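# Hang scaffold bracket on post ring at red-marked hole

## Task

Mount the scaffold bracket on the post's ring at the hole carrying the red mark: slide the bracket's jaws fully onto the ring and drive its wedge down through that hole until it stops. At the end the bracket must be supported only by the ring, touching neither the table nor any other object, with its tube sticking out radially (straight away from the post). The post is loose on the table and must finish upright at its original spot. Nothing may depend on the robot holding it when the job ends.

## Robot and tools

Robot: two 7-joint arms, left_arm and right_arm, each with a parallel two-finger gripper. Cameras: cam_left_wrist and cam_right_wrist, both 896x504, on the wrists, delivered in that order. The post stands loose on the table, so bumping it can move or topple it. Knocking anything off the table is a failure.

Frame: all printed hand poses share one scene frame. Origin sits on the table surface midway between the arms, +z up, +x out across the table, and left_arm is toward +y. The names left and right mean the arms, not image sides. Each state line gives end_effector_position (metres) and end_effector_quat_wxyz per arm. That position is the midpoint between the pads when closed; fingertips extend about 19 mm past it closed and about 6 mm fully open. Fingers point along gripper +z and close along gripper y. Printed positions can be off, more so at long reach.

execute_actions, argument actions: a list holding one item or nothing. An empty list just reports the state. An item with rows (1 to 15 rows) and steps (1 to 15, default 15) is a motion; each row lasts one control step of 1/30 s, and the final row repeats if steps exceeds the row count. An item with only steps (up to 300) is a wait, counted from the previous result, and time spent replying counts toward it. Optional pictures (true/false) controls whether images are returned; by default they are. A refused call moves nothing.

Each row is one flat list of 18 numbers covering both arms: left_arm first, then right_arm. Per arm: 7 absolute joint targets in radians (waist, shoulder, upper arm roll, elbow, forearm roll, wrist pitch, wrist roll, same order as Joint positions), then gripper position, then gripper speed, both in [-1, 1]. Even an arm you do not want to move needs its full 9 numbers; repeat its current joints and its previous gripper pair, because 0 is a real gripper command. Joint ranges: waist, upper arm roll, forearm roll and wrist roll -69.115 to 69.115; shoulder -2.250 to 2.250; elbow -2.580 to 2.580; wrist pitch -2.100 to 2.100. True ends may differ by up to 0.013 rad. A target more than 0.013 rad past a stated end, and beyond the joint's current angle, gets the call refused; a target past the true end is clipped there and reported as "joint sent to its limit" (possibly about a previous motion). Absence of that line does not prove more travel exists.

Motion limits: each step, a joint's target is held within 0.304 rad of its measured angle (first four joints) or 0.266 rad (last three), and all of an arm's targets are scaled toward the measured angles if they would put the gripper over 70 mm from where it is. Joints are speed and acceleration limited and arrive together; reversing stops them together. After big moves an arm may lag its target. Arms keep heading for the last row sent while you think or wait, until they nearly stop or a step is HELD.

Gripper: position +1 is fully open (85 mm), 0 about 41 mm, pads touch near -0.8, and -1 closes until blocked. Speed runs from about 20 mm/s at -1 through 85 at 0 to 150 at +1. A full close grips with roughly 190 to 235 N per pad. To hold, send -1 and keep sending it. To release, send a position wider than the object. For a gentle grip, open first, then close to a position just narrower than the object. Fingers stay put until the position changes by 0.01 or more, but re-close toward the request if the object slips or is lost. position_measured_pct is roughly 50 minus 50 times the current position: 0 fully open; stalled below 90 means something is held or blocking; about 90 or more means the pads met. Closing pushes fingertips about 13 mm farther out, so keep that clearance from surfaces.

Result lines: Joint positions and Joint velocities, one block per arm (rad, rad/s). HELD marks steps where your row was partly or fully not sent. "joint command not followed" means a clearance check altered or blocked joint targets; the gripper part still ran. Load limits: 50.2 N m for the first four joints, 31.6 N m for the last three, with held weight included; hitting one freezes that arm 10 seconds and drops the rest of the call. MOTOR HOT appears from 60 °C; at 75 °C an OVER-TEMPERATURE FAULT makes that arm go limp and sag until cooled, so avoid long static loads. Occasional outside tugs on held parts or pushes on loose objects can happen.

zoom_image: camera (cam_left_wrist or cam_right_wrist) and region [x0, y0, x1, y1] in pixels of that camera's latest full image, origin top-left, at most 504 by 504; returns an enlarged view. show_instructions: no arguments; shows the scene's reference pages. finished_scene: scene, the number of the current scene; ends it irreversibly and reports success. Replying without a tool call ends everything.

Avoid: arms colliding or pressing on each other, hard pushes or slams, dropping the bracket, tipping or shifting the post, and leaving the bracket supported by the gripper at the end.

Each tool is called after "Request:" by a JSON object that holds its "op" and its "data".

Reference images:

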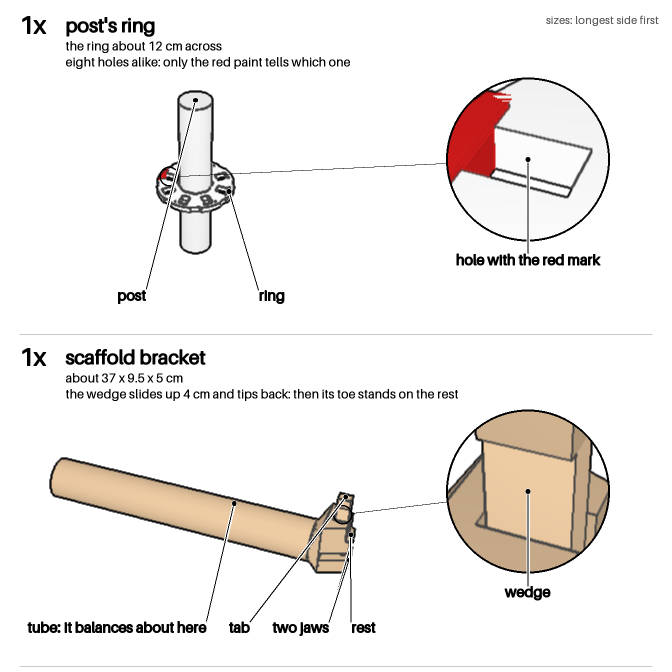

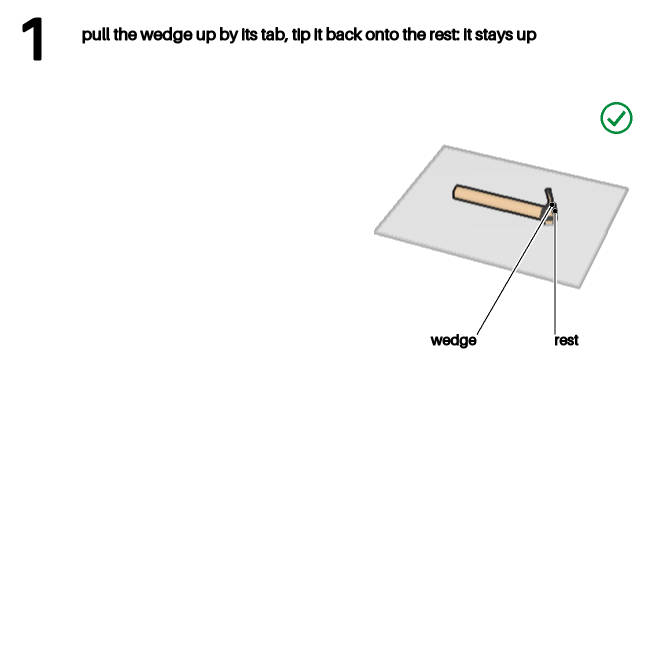

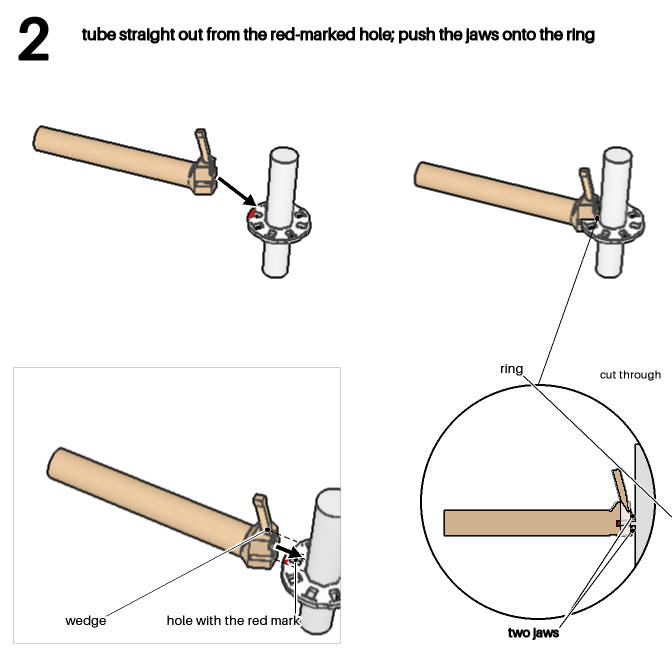

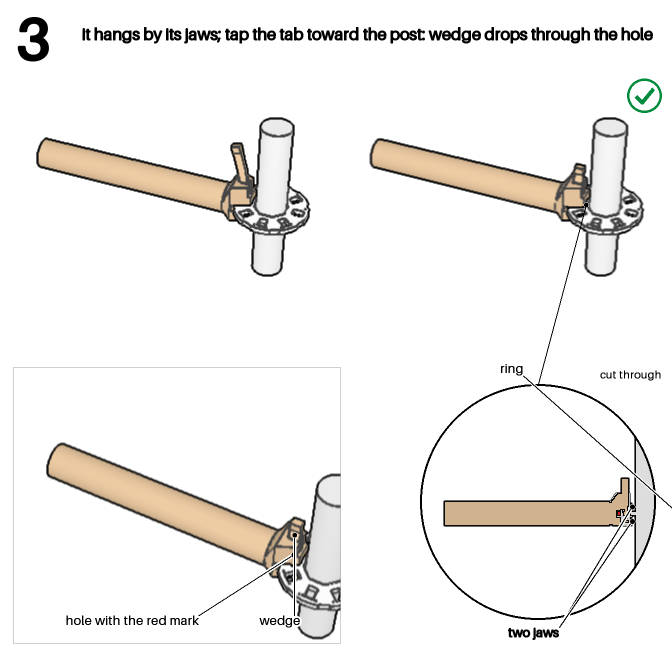

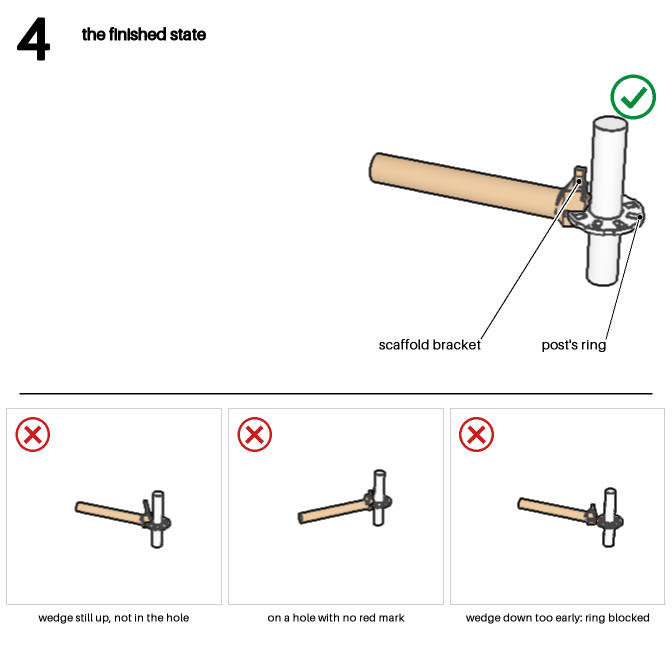

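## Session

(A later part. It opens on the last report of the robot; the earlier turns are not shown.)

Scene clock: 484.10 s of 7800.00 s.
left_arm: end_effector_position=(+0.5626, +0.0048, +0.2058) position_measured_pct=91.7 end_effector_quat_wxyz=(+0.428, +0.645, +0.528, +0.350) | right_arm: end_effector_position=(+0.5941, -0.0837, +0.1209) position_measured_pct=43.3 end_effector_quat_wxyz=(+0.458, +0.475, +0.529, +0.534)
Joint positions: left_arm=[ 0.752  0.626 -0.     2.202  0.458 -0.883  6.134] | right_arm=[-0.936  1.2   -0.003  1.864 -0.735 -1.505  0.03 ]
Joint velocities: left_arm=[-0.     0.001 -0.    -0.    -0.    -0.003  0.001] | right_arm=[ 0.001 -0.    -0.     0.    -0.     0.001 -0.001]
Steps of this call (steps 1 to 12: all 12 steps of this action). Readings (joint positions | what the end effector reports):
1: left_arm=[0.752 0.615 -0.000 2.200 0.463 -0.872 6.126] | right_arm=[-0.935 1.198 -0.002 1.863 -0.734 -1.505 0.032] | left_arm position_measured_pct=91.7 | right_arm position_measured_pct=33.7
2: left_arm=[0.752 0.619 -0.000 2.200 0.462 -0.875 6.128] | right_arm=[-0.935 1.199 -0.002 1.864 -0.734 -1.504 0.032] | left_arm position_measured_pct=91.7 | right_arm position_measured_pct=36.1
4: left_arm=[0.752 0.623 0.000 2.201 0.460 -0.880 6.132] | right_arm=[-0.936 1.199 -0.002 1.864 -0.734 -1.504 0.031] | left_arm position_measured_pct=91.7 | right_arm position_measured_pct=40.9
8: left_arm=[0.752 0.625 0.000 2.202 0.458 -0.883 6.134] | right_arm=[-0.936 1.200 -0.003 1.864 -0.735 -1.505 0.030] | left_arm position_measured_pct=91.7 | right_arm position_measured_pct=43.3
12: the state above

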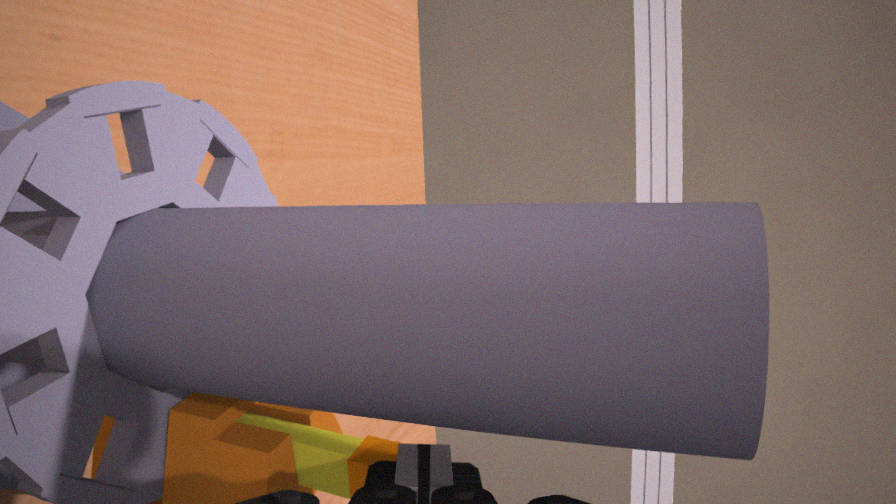

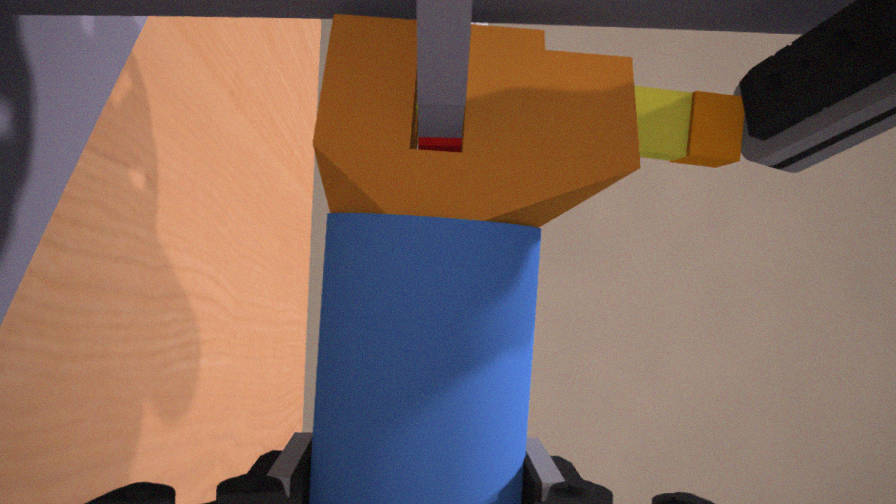

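Request:
{"op": "execute_actions", "data": {"actions": [{"rows": [[0.7520,0.6135,0,2.1996,0.4636,-0.8705,6.1257,-1,0,-0.9350,1.1952,0,1.8616,-0.7339,-1.5078,0.0319,-1,-0.2],[0.7520,0.6135,0,2.1996,0.4636,-0.8705,6.1257,-1,0,-0.9350,1.1952,0,1.8616,-0.7339,-1.5078,0.0319,-1,-0.2],[0.7520,0.6135,0,2.1996,0.4636,-0.8705,6.1257,-1,0,-0.9350,1.1903,0,1.8641,-0.7339,-1.5060,0.0335,-1,-0.2],[0.7520,0.6135,0,2.1996,0.4636,-0.8705,6.1257,-1,0,-0.9350,1.1903,0,1.8641,-0.7339,-1.5060,0.0335,-1,-0.2],[0.7520,0.6135,0,2.1996,0.4636,-0.8705,6.1257,-1,0,-0.9350,1.1903,0,1.8641,-0.7339,-1.5060,0.0335,-1,-0.2],[0.7520,0.6135,0,2.1996,0.4636,-0.8705,6.1257,-1,0,-0.9350,1.1853,0,1.8666,-0.7339,-1.5042,0.0352,-1,-0.2]], "steps": 15}]}}

Scene clock: 494.67 s of 7800.00 s.
left_arm: end_effector_position=(+0.5626, +0.0049, +0.2101) position_measured_pct=91.7 end_effector_quat_wxyz=(+0.427, +0.645, +0.528, +0.350) | right_arm: end_effector_position=(+0.5940, -0.0837, +0.1229) position_measured_pct=43.3 end_effector_quat_wxyz=(+0.458, +0.474, +0.531, +0.533)
Joint positions: left_arm=[ 0.752  0.614 -0.     2.2    0.464 -0.871  6.126] | right_arm=[-0.936  1.192 -0.002  1.869 -0.733 -1.5    0.037]
Joint velocities: left_arm=[ 0.    -0.002  0.    -0.    -0.    -0.     0.001] | right_arm=[-0.002 -0.002  0.002  0.001  0.     0.001  0.004]
Steps of this call (steps 1 to 15: the robot went on to your last target; steps 16 to 90: nothing new was sent; then 7.07 s passed at rest; steps 91 to 105: all 15 steps of this action). Readings (joint positions | what the end effector reports):
91: left_arm=[0.752 0.624 -0.000 2.202 0.458 -0.883 6.134] | right_arm=[-0.936 1.200 -0.003 1.864 -0.735 -1.505 0.030] | left_arm position_measured_pct=91.7 | right_arm position_measured_pct=43.3
92: left_arm=[0.752 0.621 0.000 2.201 0.460 -0.879 6.132] | right_arm=[-0.936 1.200 -0.003 1.864 -0.735 -1.505 0.030] | left_arm position_measured_pct=91.7 | right_arm position_measured_pct=43.3
94: left_arm=[0.752 0.616 -0.000 2.200 0.462 -0.874 6.128] | right_arm=[-0.936 1.198 -0.003 1.865 -0.734 -1.503 0.031] | left_arm position_measured_pct=91.7 | right_arm position_measured_pct=43.3
98: left_arm=[0.752 0.614 -0.000 2.200 0.463 -0.871 6.126] | right_arm=[-0.935 1.195 -0.003 1.868 -0.734 -1.499 0.033] | left_arm position_measured_pct=91.7 | right_arm position_measured_pct=43.3
105: the state above

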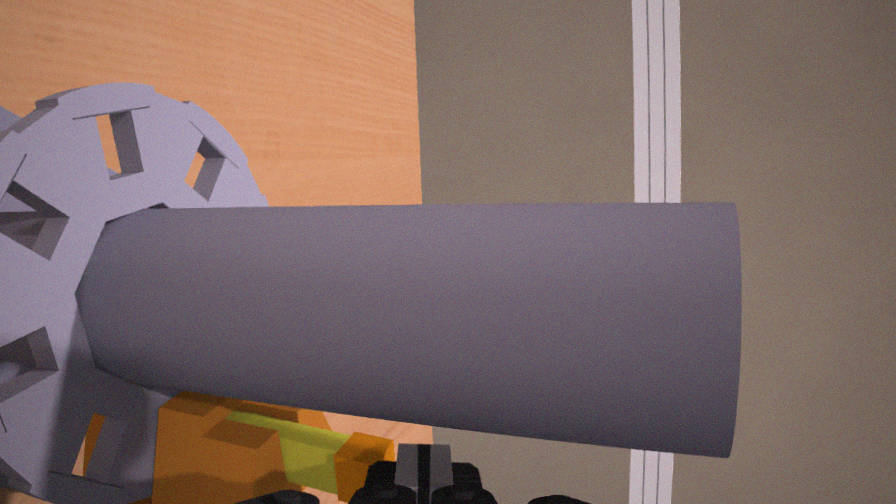

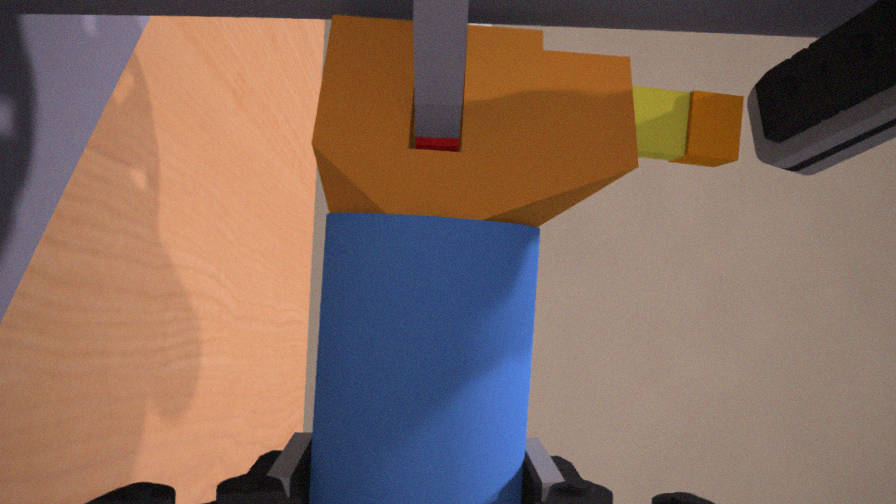

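Request:
{"op": "execute_actions", "data": {"actions": [{"rows": [[0.7520,0.6135,0,2.1996,0.4636,-0.8705,6.1257,-1,0,-0.9350,1.1853,0,1.8666,-0.7339,-1.5042,0.0480,-1,-0.2],[0.7520,0.6135,0,2.1996,0.4636,-0.8705,6.1257,-1,0,-0.9350,1.1853,0,1.8666,-0.7339,-1.5042,0.0480,-1,-0.2],[0.7520,0.6135,0,2.1996,0.4636,-0.8705,6.1257,-1,0,-0.9350,1.1853,0,1.8666,-0.7339,-1.5042,0.0480,-1,-0.2],[0.7520,0.6135,0,2.1996,0.4636,-0.8705,6.1257,-1,0,-0.9350,1.1853,0,1.8666,-0.7339,-1.5042,0.0610,-1,-0.2],[0.7520,0.6135,0,2.1996,0.4636,-0.8705,6.1257,-1,0,-0.9350,1.1853,0,1.8666,-0.7339,-1.5042,0.0610,-1,-0.2],[0.7520,0.6135,0,2.1996,0.4636,-0.8705,6.1257,-1,0,-0.9350,1.1853,0,1.8666,-0.7339,-1.5042,0.0610,-1,-0.2],[0.7520,0.6135,0,2.1996,0.4636,-0.8705,6.1257,-1,0,-0.9350,1.1853,0,1.8666,-0.7339,-1.5042,0.0750,-1,-0.2]], "steps": 15}]}}

Scene clock: 501.20 s of 7800.00 s.
left_arm: end_effector_position=(+0.5626, +0.0049, +0.2101) position_measured_pct=91.7 end_effector_quat_wxyz=(+0.427, +0.645, +0.528, +0.350) | right_arm: end_effector_position=(+0.5947, -0.0835, +0.1264) position_measured_pct=43.3 end_effector_quat_wxyz=(+0.469, +0.463, +0.538, +0.526)
Joint positions: left_arm=[ 0.752  0.614 -0.     2.2    0.464 -0.871  6.126] | right_arm=[-0.936  1.189 -0.001  1.869 -0.734 -1.502  0.075]
Joint velocities: left_arm=[-0.    -0.    -0.     0.     0.     0.    -0.001] | right_arm=[ 0.001 -0.001 -0.     0.001 -0.     0.     0.006]
Steps of this call (steps 1 to 15: the robot went on to your last target; steps 16 to 90: nothing new was sent; then 3.03 s passed at rest; steps 91 to 105: all 15 steps of this action). Readings (joint positions | what the end effector reports):
91: left_arm=[0.752 0.614 -0.000 2.200 0.464 -0.871 6.126] | right_arm=[-0.936 1.192 -0.002 1.869 -0.733 -1.500 0.038] | left_arm position_measured_pct=91.7 | right_arm position_measured_pct=43.3
92: left_arm=[0.752 0.614 -0.000 2.200 0.464 -0.871 6.126] | right_arm=[-0.936 1.192 -0.002 1.869 -0.733 -1.500 0.041] | left_arm position_measured_pct=91.7 | right_arm position_measured_pct=43.3
94: left_arm=[0.752 0.614 0.000 2.200 0.464 -0.871 6.126] | right_arm=[-0.936 1.191 -0.001 1.869 -0.733 -1.500 0.047] | left_arm position_measured_pct=91.7 | right_arm position_measured_pct=43.3
98: left_arm=[0.752 0.614 0.000 2.200 0.464 -0.871 6.126] | right_arm=[-0.936 1.190 -0.001 1.869 -0.734 -1.502 0.064] | left_arm position_measured_pct=91.7 | right_arm position_measured_pct=43.3
105: the state above

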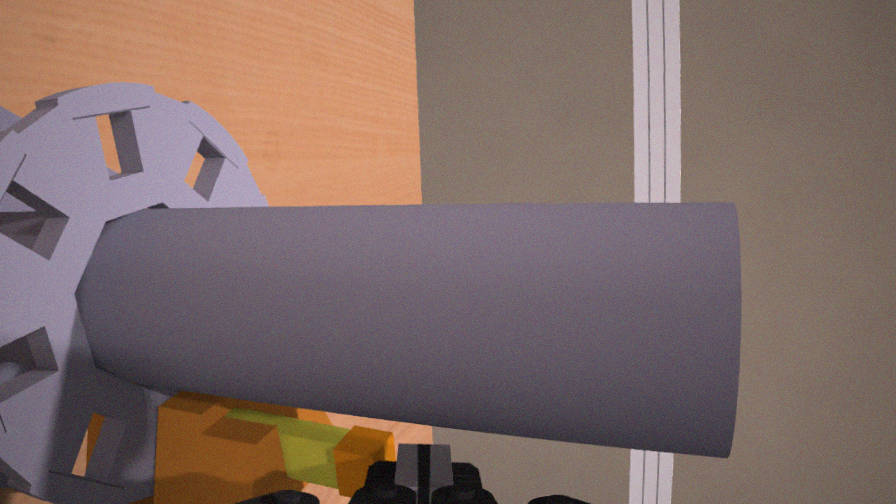

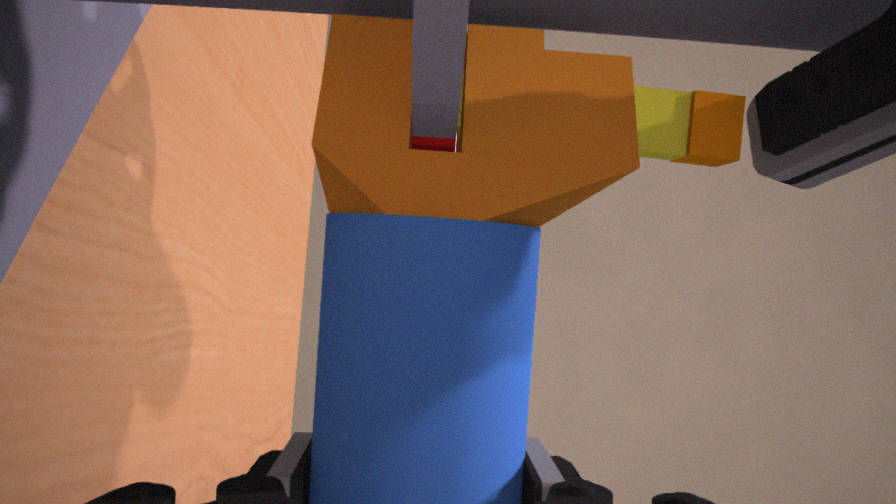

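Request:
{"op": "execute_actions", "data": {"actions": [{"rows": [[0.7520,0.6260,0,2.2017,0.4580,-0.8835,6.1343,-1,0,-0.9350,1.1890,0,1.8647,-0.7339,-1.5055,0.0740,-1,-0.2],[0.7520,0.6260,0,2.2017,0.4580,-0.8835,6.1343,-1,0,-0.9350,1.1890,0,1.8647,-0.7339,-1.5055,0.0740,-1,-0.2],[0.7520,0.6260,0,2.2017,0.4580,-0.8835,6.1343,-1,0,-0.9350,1.1890,0,1.8647,-0.7339,-1.5055,0.0740,-1,-0.2],[0.7520,0.6384,0,2.2038,0.4524,-0.8965,6.1430,-1,0,-0.9350,1.1890,0,1.8647,-0.7339,-1.5055,0.0740,-1,-0.2],[0.7520,0.6384,0,2.2038,0.4524,-0.8965,6.1430,-1,0,-0.9350,1.1890,0,1.8647,-0.7339,-1.5055,0.0740,-1,-0.2],[0.7520,0.6384,0,2.2038,0.4524,-0.8965,6.1430,-1,0,-0.9350,1.1890,0,1.8647,-0.7339,-1.5055,0.0740,-1,-0.2],[0.7520,0.6467,0,2.2052,0.4486,-0.9051,6.1487,-1,0,-0.9350,1.1890,0,1.8647,-0.7339,-1.5055,0.0740,-1,-0.2],[0.7520,0.6467,0,2.2052,0.4486,-0.9051,6.1487,-1,0,-0.9350,1.1890,0,1.8647,-0.7339,-1.5055,0.0740,-1,-0.2],[0.7520,0.6467,0,2.2052,0.4486,-0.9051,6.1487,-1,0,-0.9350,1.1890,0,1.8647,-0.7339,-1.5055,0.0740,-1,-0.2],[0.7520,0.6550,0,2.2066,0.4449,-0.9138,6.1545,-1,0,-0.9350,1.1890,0,1.8647,-0.7339,-1.5055,0.0740,-1,-0.2],[0.7520,0.6550,0,2.2066,0.4449,-0.9138,6.1545,-1,0,-0.9350,1.1890,0,1.8647,-0.7339,-1.5055,0.0740,-1,-0.2],[0.7520,0.6550,0,2.2066,0.4449,-0.9138,6.1545,-1,0,-0.9350,1.1890,0,1.8647,-0.7339,-1.5055,0.0740,-1,-0.2],[0.7520,0.6633,0,2.2080,0.4411,-0.9225,6.1602,-1,0,-0.9350,1.1890,0,1.8647,-0.7339,-1.5055,0.0740,-1,-0.2]], "steps": 15}], "pictures": false}}

Request:
{"op": "execute_actions", "data": {"actions": [{"rows": [[0.7520,0.6716,0,2.2094,0.4374,-0.9311,6.1660,-1,0,-0.9350,1.1890,0,1.8647,-0.7339,-1.5055,0.0740,-1,-0.2]], "steps": 12}]}}

Scene clock: 510.37 s of 7800.00 s.
left_arm: end_effector_position=(+0.5638, +0.0035, +0.2038) position_measured_pct=91.7 end_effector_quat_wxyz=(+0.435, +0.640, +0.525, +0.353) | right_arm: end_effector_position=(+0.5948, -0.0838, +0.1235) position_measured_pct=43.3 end_effector_quat_wxyz=(+0.468, +0.465, +0.537, +0.525)
Joint positions: left_arm=[ 0.753  0.647 -0.     2.207  0.444 -0.926  6.157] | right_arm=[-0.935  1.193 -0.003  1.866 -0.734 -1.501  0.071]
Joint velocities: left_arm=[ 0.     0.03  -0.004  0.006 -0.03  -0.073  0.047] | right_arm=[ 0.006  0.001  0.005 -0.009  0.005  0.006  0.003]
Steps of this call (steps 1 to 15: the robot went on to your last target; steps 16 to 90: nothing new was sent; then 5.67 s passed at rest; steps 91 to 105: all 15 steps of this action). Readings (joint positions | what the end effector reports):
91: left_arm=[0.752 0.615 -0.000 2.200 0.463 -0.872 6.126] | right_arm=[-0.936 1.189 -0.001 1.868 -0.734 -1.503 0.076] | left_arm position_measured_pct=91.7 | right_arm position_measured_pct=43.3
92: left_arm=[0.752 0.619 -0.000 2.200 0.462 -0.875 6.128] | right_arm=[-0.936 1.190 -0.001 1.868 -0.734 -1.504 0.075] | left_arm position_measured_pct=91.7 | right_arm position_measured_pct=43.3
94: left_arm=[0.752 0.624 0.000 2.201 0.459 -0.881 6.132] | right_arm=[-0.936 1.191 -0.001 1.867 -0.734 -1.504 0.075] | left_arm position_measured_pct=91.7 | right_arm position_measured_pct=43.3
98: left_arm=[0.752 0.635 -0.000 2.203 0.452 -0.900 6.143] | right_arm=[-0.936 1.192 -0.001 1.867 -0.734 -1.503 0.074] | left_arm position_measured_pct=91.7 | right_arm position_measured_pct=43.3
105: the state above

Scene clock: 510.77 s of 7800.00 s.
left_arm: end_effector_position=(+0.5645, +0.0032, +0.2035) position_measured_pct=91.7 end_effector_quat_wxyz=(+0.439, +0.638, +0.524, +0.355) | right_arm: end_effector_position=(+0.5954, -0.0842, +0.1235) position_measured_pct=43.3 end_effector_quat_wxyz=(+0.468, +0.466, +0.537, +0.525)
Joint positions: left_arm=[ 0.754  0.654 -0.001  2.208  0.438 -0.942  6.166] | right_arm=[-0.934  1.193 -0.002  1.865 -0.734 -1.5    0.071]
Joint velocities: left_arm=[ 0.     0.001 -0.    -0.001 -0.    -0.     0.001] | right_arm=[-0.001  0.     0.    -0.001  0.     0.     0.001]
Steps of this call (steps 1 to 12: all 12 steps of this action). Readings (joint positions | what the end effector reports):
1: left_arm=[0.753 0.648 -0.000 2.207 0.443 -0.929 6.158] | right_arm=[-0.934 1.193 -0.003 1.866 -0.734 -1.500 0.071] | left_arm position_measured_pct=91.7 | right_arm position_measured_pct=43.3
2: left_arm=[0.754 0.650 -0.000 2.207 0.441 -0.934 6.160] | right_arm=[-0.934 1.193 -0.003 1.866 -0.734 -1.500 0.071] | left_arm position_measured_pct=91.7 | right_arm position_measured_pct=43.3
4: left_arm=[0.754 0.653 -0.001 2.208 0.439 -0.939 6.164] | right_arm=[-0.934 1.193 -0.002 1.865 -0.734 -1.500 0.071] | left_arm position_measured_pct=91.7 | right_arm position_measured_pct=43.3
8: left_arm=[0.754 0.654 -0.001 2.208 0.438 -0.942 6.165] | right_arm=[-0.934 1.193 -0.002 1.865 -0.734 -1.500 0.071] | left_arm position_measured_pct=91.7 | right_arm position_measured_pct=43.3
12: the state above

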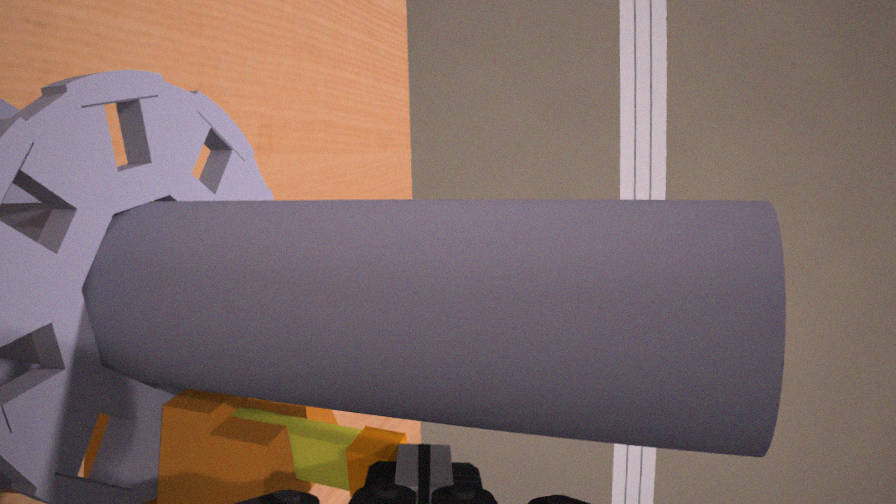

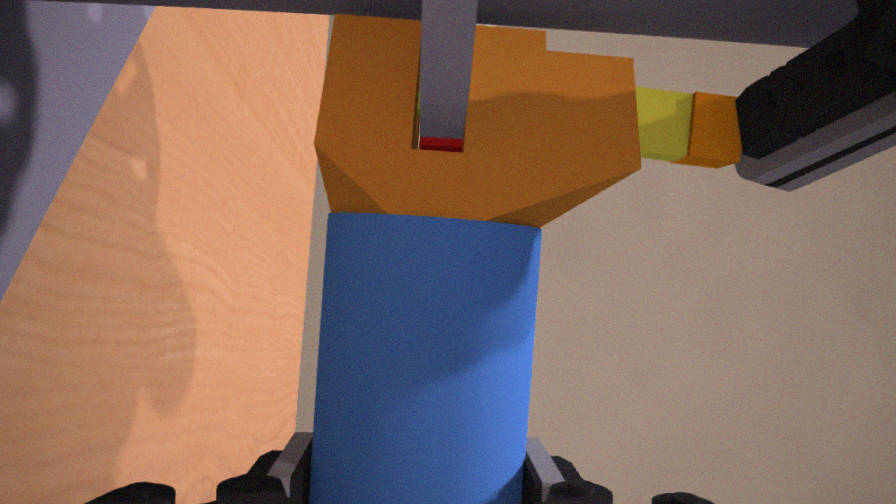

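Request:
{"op": "execute_actions", "data": {"actions": [{"rows": [[0.7520,0.6440,0,2.2047,0.4499,-0.9022,6.1468,-1,0,-0.9350,1.1890,0,1.8647,-0.7339,-1.5055,0.0740,-1,-0.2],[0.7520,0.6440,0,2.2047,0.4499,-0.9022,6.1468,-1,0,-0.9350,1.1890,0,1.8647,-0.7339,-1.5055,0.0740,-1,-0.2],[0.7520,0.6301,0,2.2024,0.4561,-0.8878,6.1372,-1,0,-0.9350,1.1890,0,1.8647,-0.7339,-1.5055,0.0740,-1,-0.2],[0.7520,0.6301,0,2.2024,0.4561,-0.8878,6.1372,-1,0,-0.9350,1.1890,0,1.8647,-0.7339,-1.5055,0.0740,-1,-0.2],[0.7520,0.5803,0,2.1940,0.4786,-0.8358,6.1027,-1,0,-0.9350,1.1927,0,1.8628,-0.7339,-1.5069,0.0620,-1,-0.2],[0.7520,0.5803,0,2.1940,0.4786,-0.8358,6.1027,-1,0,-0.9350,1.1927,0,1.8628,-0.7339,-1.5069,0.0620,-1,-0.2],[0.7520,0.5803,0,2.1940,0.4786,-0.8358,6.1027,-1,0,-0.9350,1.1927,0,1.8628,-0.7339,-1.5069,0.0620,-1,-0.2],[0.7520,0.5803,0,2.1940,0.4786,-0.8358,6.1027,-1,0,-0.9350,1.1965,0,1.8610,-0.7339,-1.5083,0.0480,-1,-0.2],[0.7520,0.5803,0,2.1940,0.4786,-0.8358,6.1027,-1,0,-0.9350,1.1965,0,1.8610,-0.7339,-1.5083,0.0480,-1,-0.2],[0.7520,0.5803,0,2.1940,0.4786,-0.8358,6.1027,-1,0,-0.9350,1.1965,0,1.8610,-0.7339,-1.5083,0.0480,-1,-0.2],[0.7520,0.5803,0,2.1940,0.4786,-0.8358,6.1027,-1,0,-0.9350,1.2002,0,1.8591,-0.7339,-1.5096,0.0340,-1,-0.2]], "steps": 15}], "pictures": false}}

Request:
{"op": "execute_actions", "data": {"actions": [{"rows": [[0.84,0.52,0,2.20,0.62,-0.815,6.02,-1,0,-0.9350,1.2002,0,1.8591,-0.7339,-1.5096,0.0340,1,0]], "steps": 15}]}}

Scene clock: 522.43 s of 7800.00 s.
left_arm: end_effector_position=(+0.5624, +0.0048, +0.2211) position_measured_pct=91.7 end_effector_quat_wxyz=(+0.427, +0.645, +0.528, +0.350) | right_arm: end_effector_position=(+0.5952, -0.0841, +0.1209) position_measured_pct=43.3 end_effector_quat_wxyz=(+0.460, +0.474, +0.528, +0.534)
Joint positions: left_arm=[ 0.752  0.582  0.     2.194  0.478 -0.837  6.103] | right_arm=[-0.934  1.202 -0.002  1.861 -0.735 -1.506  0.034]
Joint velocities: left_arm=[-0.    -0.02   0.    -0.002  0.003  0.01  -0.005] | right_arm=[-0.002  0.006  0.004 -0.001  0.002 -0.008 -0.025]
Steps of this call (steps 1 to 15: the robot went on to your last target; steps 16 to 90: nothing new was sent; then 8.17 s passed at rest; steps 91 to 105: all 15 steps of this action). Readings (joint positions | what the end effector reports):
91: left_arm=[0.754 0.653 -0.001 2.208 0.438 -0.941 6.165] | right_arm=[-0.934 1.193 -0.002 1.865 -0.734 -1.500 0.071] | left_arm position_measured_pct=91.7 | right_arm position_measured_pct=43.3
92: left_arm=[0.753 0.648 -0.000 2.207 0.440 -0.932 6.162] | right_arm=[-0.934 1.193 -0.002 1.865 -0.734 -1.500 0.071] | left_arm position_measured_pct=91.7 | right_arm position_measured_pct=43.3
94: left_arm=[0.753 0.639 -0.000 2.205 0.447 -0.911 6.151] | right_arm=[-0.934 1.193 -0.002 1.866 -0.735 -1.501 0.071] | left_arm position_measured_pct=91.7 | right_arm position_measured_pct=43.3
98: left_arm=[0.752 0.602 -0.000 2.198 0.467 -0.863 6.120] | right_arm=[-0.934 1.196 -0.002 1.864 -0.735 -1.503 0.061] | left_arm position_measured_pct=91.7 | right_arm position_measured_pct=43.3
105: the state above

Scene clock: 522.93 s of 7800.00 s.
left_arm: end_effector_position=(+0.5401, -0.0123, +0.2434) position_measured_pct=91.7 end_effector_quat_wxyz=(+0.427, +0.642, +0.529, +0.354) | right_arm: end_effector_position=(+0.5960, -0.0837, +0.1238) position_measured_pct=6.3 end_effector_quat_wxyz=(+0.461, +0.472, +0.526, +0.536)
Joint positions: left_arm=[ 0.839  0.521  0.     2.2    0.62  -0.815  6.02 ] | right_arm=[-0.935  1.2   -0.     1.859 -0.734 -1.51   0.034]
Joint velocities: left_arm=[ 0.012 -0.007  0.    -0.     0.002  0.001 -0.003] | right_arm=[-0.001 -0.    -0.     0.    -0.    -0.    -0.001]
Steps of this call (steps 1 to 15: all 15 steps of this action). Readings (joint positions | what the end effector reports):
1: left_arm=[0.754 0.581 -0.000 2.194 0.480 -0.836 6.102] | right_arm=[-0.935 1.202 -0.002 1.861 -0.735 -1.507 0.033] | left_arm position_measured_pct=91.7 | right_arm position_measured_pct=43.3
2: left_arm=[0.761 0.576 -0.001 2.195 0.488 -0.834 6.097] | right_arm=[-0.934 1.202 -0.002 1.860 -0.734 -1.506 0.033] | left_arm position_measured_pct=91.7 | right_arm position_measured_pct=42.9
4: left_arm=[0.791 0.555 -0.002 2.197 0.530 -0.828 6.073] | right_arm=[-0.935 1.202 -0.001 1.860 -0.734 -1.508 0.034] | left_arm position_measured_pct=91.7 | right_arm position_measured_pct=38.5
8: left_arm=[0.831 0.526 0.001 2.199 0.610 -0.817 6.026] | right_arm=[-0.935 1.201 0.000 1.859 -0.734 -1.510 0.034] | left_arm position_measured_pct=91.7 | right_arm position_measured_pct=27.0
15: the state above

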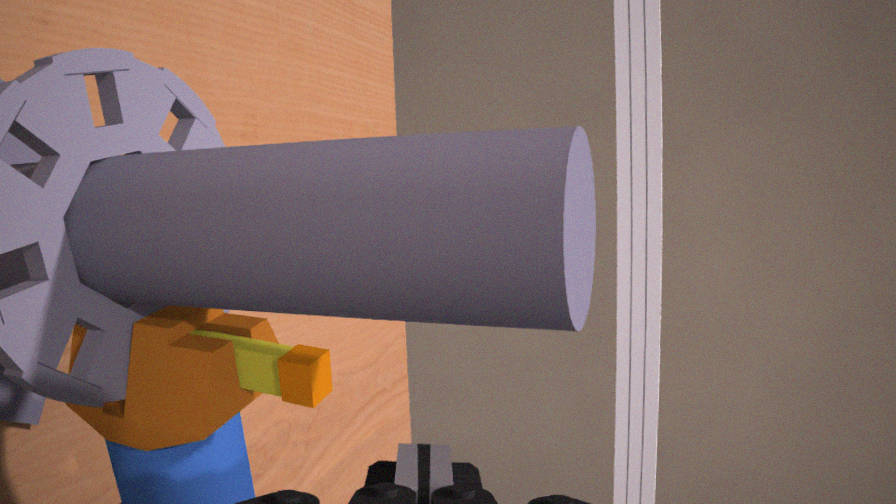

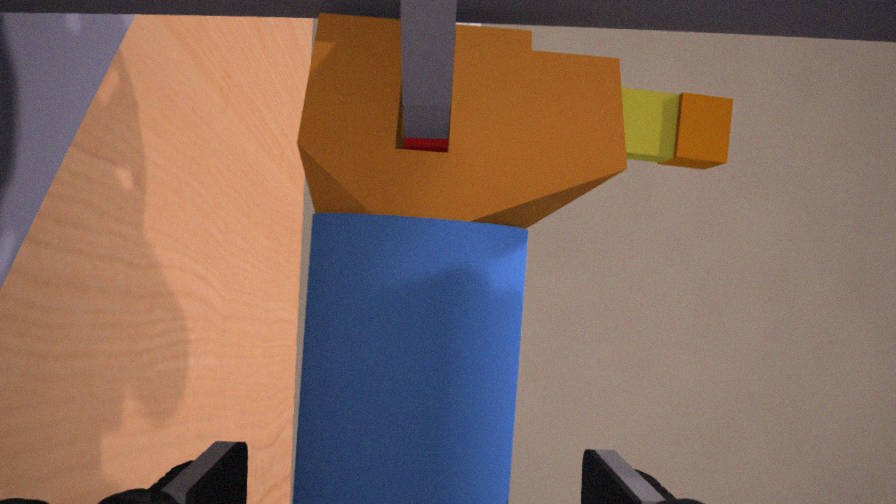

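Request:
{"op": "execute_actions", "data": {"actions": [{"rows": [[0.84,0.52,0,2.20,0.62,-0.815,6.02,-1,0,-0.970,1.2002,0,1.908,-0.769,-1.543,0.0,1,0],[0.84,0.52,0,2.20,0.62,-0.815,6.02,-1,0,-0.970,1.2002,0,1.908,-0.769,-1.543,0.0,1,0],[0.84,0.52,0,2.20,0.62,-0.815,6.02,-1,0,-0.970,1.2002,0,1.908,-0.769,-1.543,0.0,1,0],[0.84,0.52,0,2.20,0.62,-0.815,6.02,-1,0,-1.006,1.2006,0,1.956,-0.805,-1.576,-0.035,1,0],[0.84,0.52,0,2.20,0.62,-0.815,6.02,-1,0,-1.006,1.2006,0,1.956,-0.805,-1.576,-0.035,1,0],[0.84,0.52,0,2.20,0.62,-0.815,6.02,-1,0,-1.006,1.2006,0,1.956,-0.805,-1.576,-0.035,1,0],[0.84,0.52,0,2.20,0.62,-0.815,6.02,-1,0,-1.044,1.2013,0,2.003,-0.843,-1.609,-0.072,1,0],[0.84,0.52,0,2.20,0.62,-0.815,6.02,-1,0,-1.044,1.2013,0,2.003,-0.843,-1.609,-0.072,1,0],[0.84,0.52,0,2.20,0.62,-0.815,6.02,-1,0,-1.044,1.2013,0,2.003,-0.843,-1.609,-0.072,1,0],[0.84,0.52,0,2.20,0.62,-0.815,6.02,-1,0,-1.0824,1.2021,0,2.0497,-0.8825,-1.6410,-0.11,1,0]], "steps": 15}]}}

Scene clock: 531.60 s of 7800.00 s.
left_arm: end_effector_position=(+0.5397, -0.0129, +0.2438) position_measured_pct=91.7 end_effector_quat_wxyz=(+0.428, +0.642, +0.528, +0.354) | right_arm: end_effector_position=(+0.5214, -0.0948, +0.1232) position_measured_pct=0.0 end_effector_quat_wxyz=(+0.460, +0.475, +0.525, +0.537)
Joint positions: left_arm=[ 0.84   0.52   0.     2.2    0.62  -0.815  6.02 ] | right_arm=[-1.072  1.202 -0.001  2.038 -0.874 -1.634 -0.102]
Joint velocities: left_arm=[ 0.    -0.    -0.    -0.     0.001 -0.     0.   ] | right_arm=[-0.132  0.004 -0.002  0.191 -0.165 -0.136 -0.159]
Steps of this call (steps 1 to 15: the robot went on to your last target; steps 16 to 90: nothing new was sent; then 5.17 s passed at rest; steps 91 to 105: all 15 steps of this action). Readings (joint positions | what the end effector reports):
91: left_arm=[0.840 0.520 -0.000 2.200 0.620 -0.815 6.020] | right_arm=[-0.936 1.200 0.000 1.860 -0.735 -1.510 0.033] | left_arm position_measured_pct=91.7 | right_arm position_measured_pct=0.0
92: left_arm=[0.840 0.520 0.000 2.200 0.620 -0.815 6.020] | right_arm=[-0.941 1.200 0.001 1.866 -0.738 -1.514 0.030] | left_arm position_measured_pct=91.7 | right_arm position_measured_pct=0.0
94: left_arm=[0.840 0.520 0.000 2.200 0.620 -0.815 6.020] | right_arm=[-0.958 1.200 0.001 1.888 -0.754 -1.529 0.015] | left_arm position_measured_pct=91.7 | right_arm position_measured_pct=0.0
98: left_arm=[0.840 0.520 0.000 2.200 0.620 -0.815 6.020] | right_arm=[-1.000 1.200 0.000 1.945 -0.797 -1.568 -0.027] | left_arm position_measured_pct=91.7 | right_arm position_measured_pct=0.0
105: the state above

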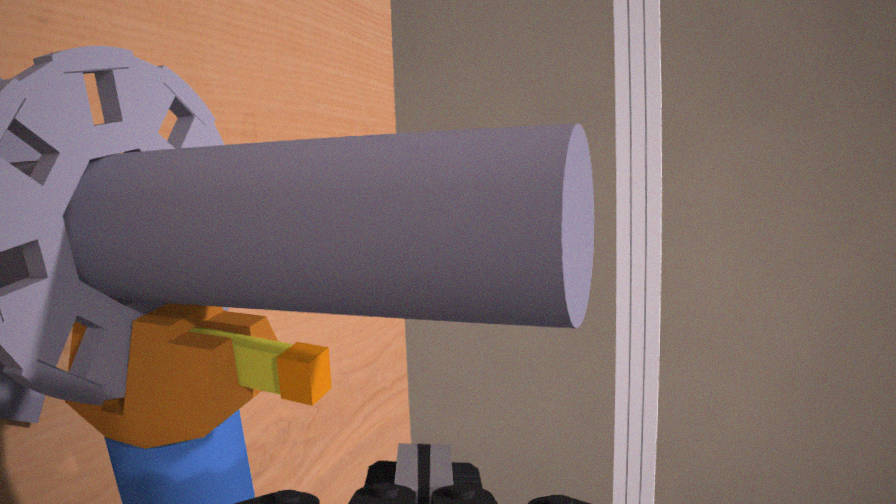

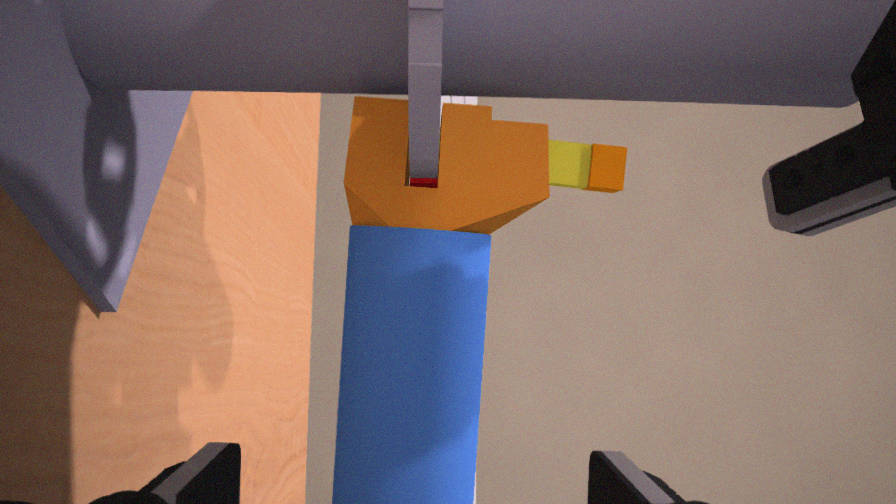

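The bracket hangs free from the ring, with the wedge through the hole and seated.

Request:
{"op": "finished_scene", "data": {"scene": 1}}

The scene is finished: the task was done.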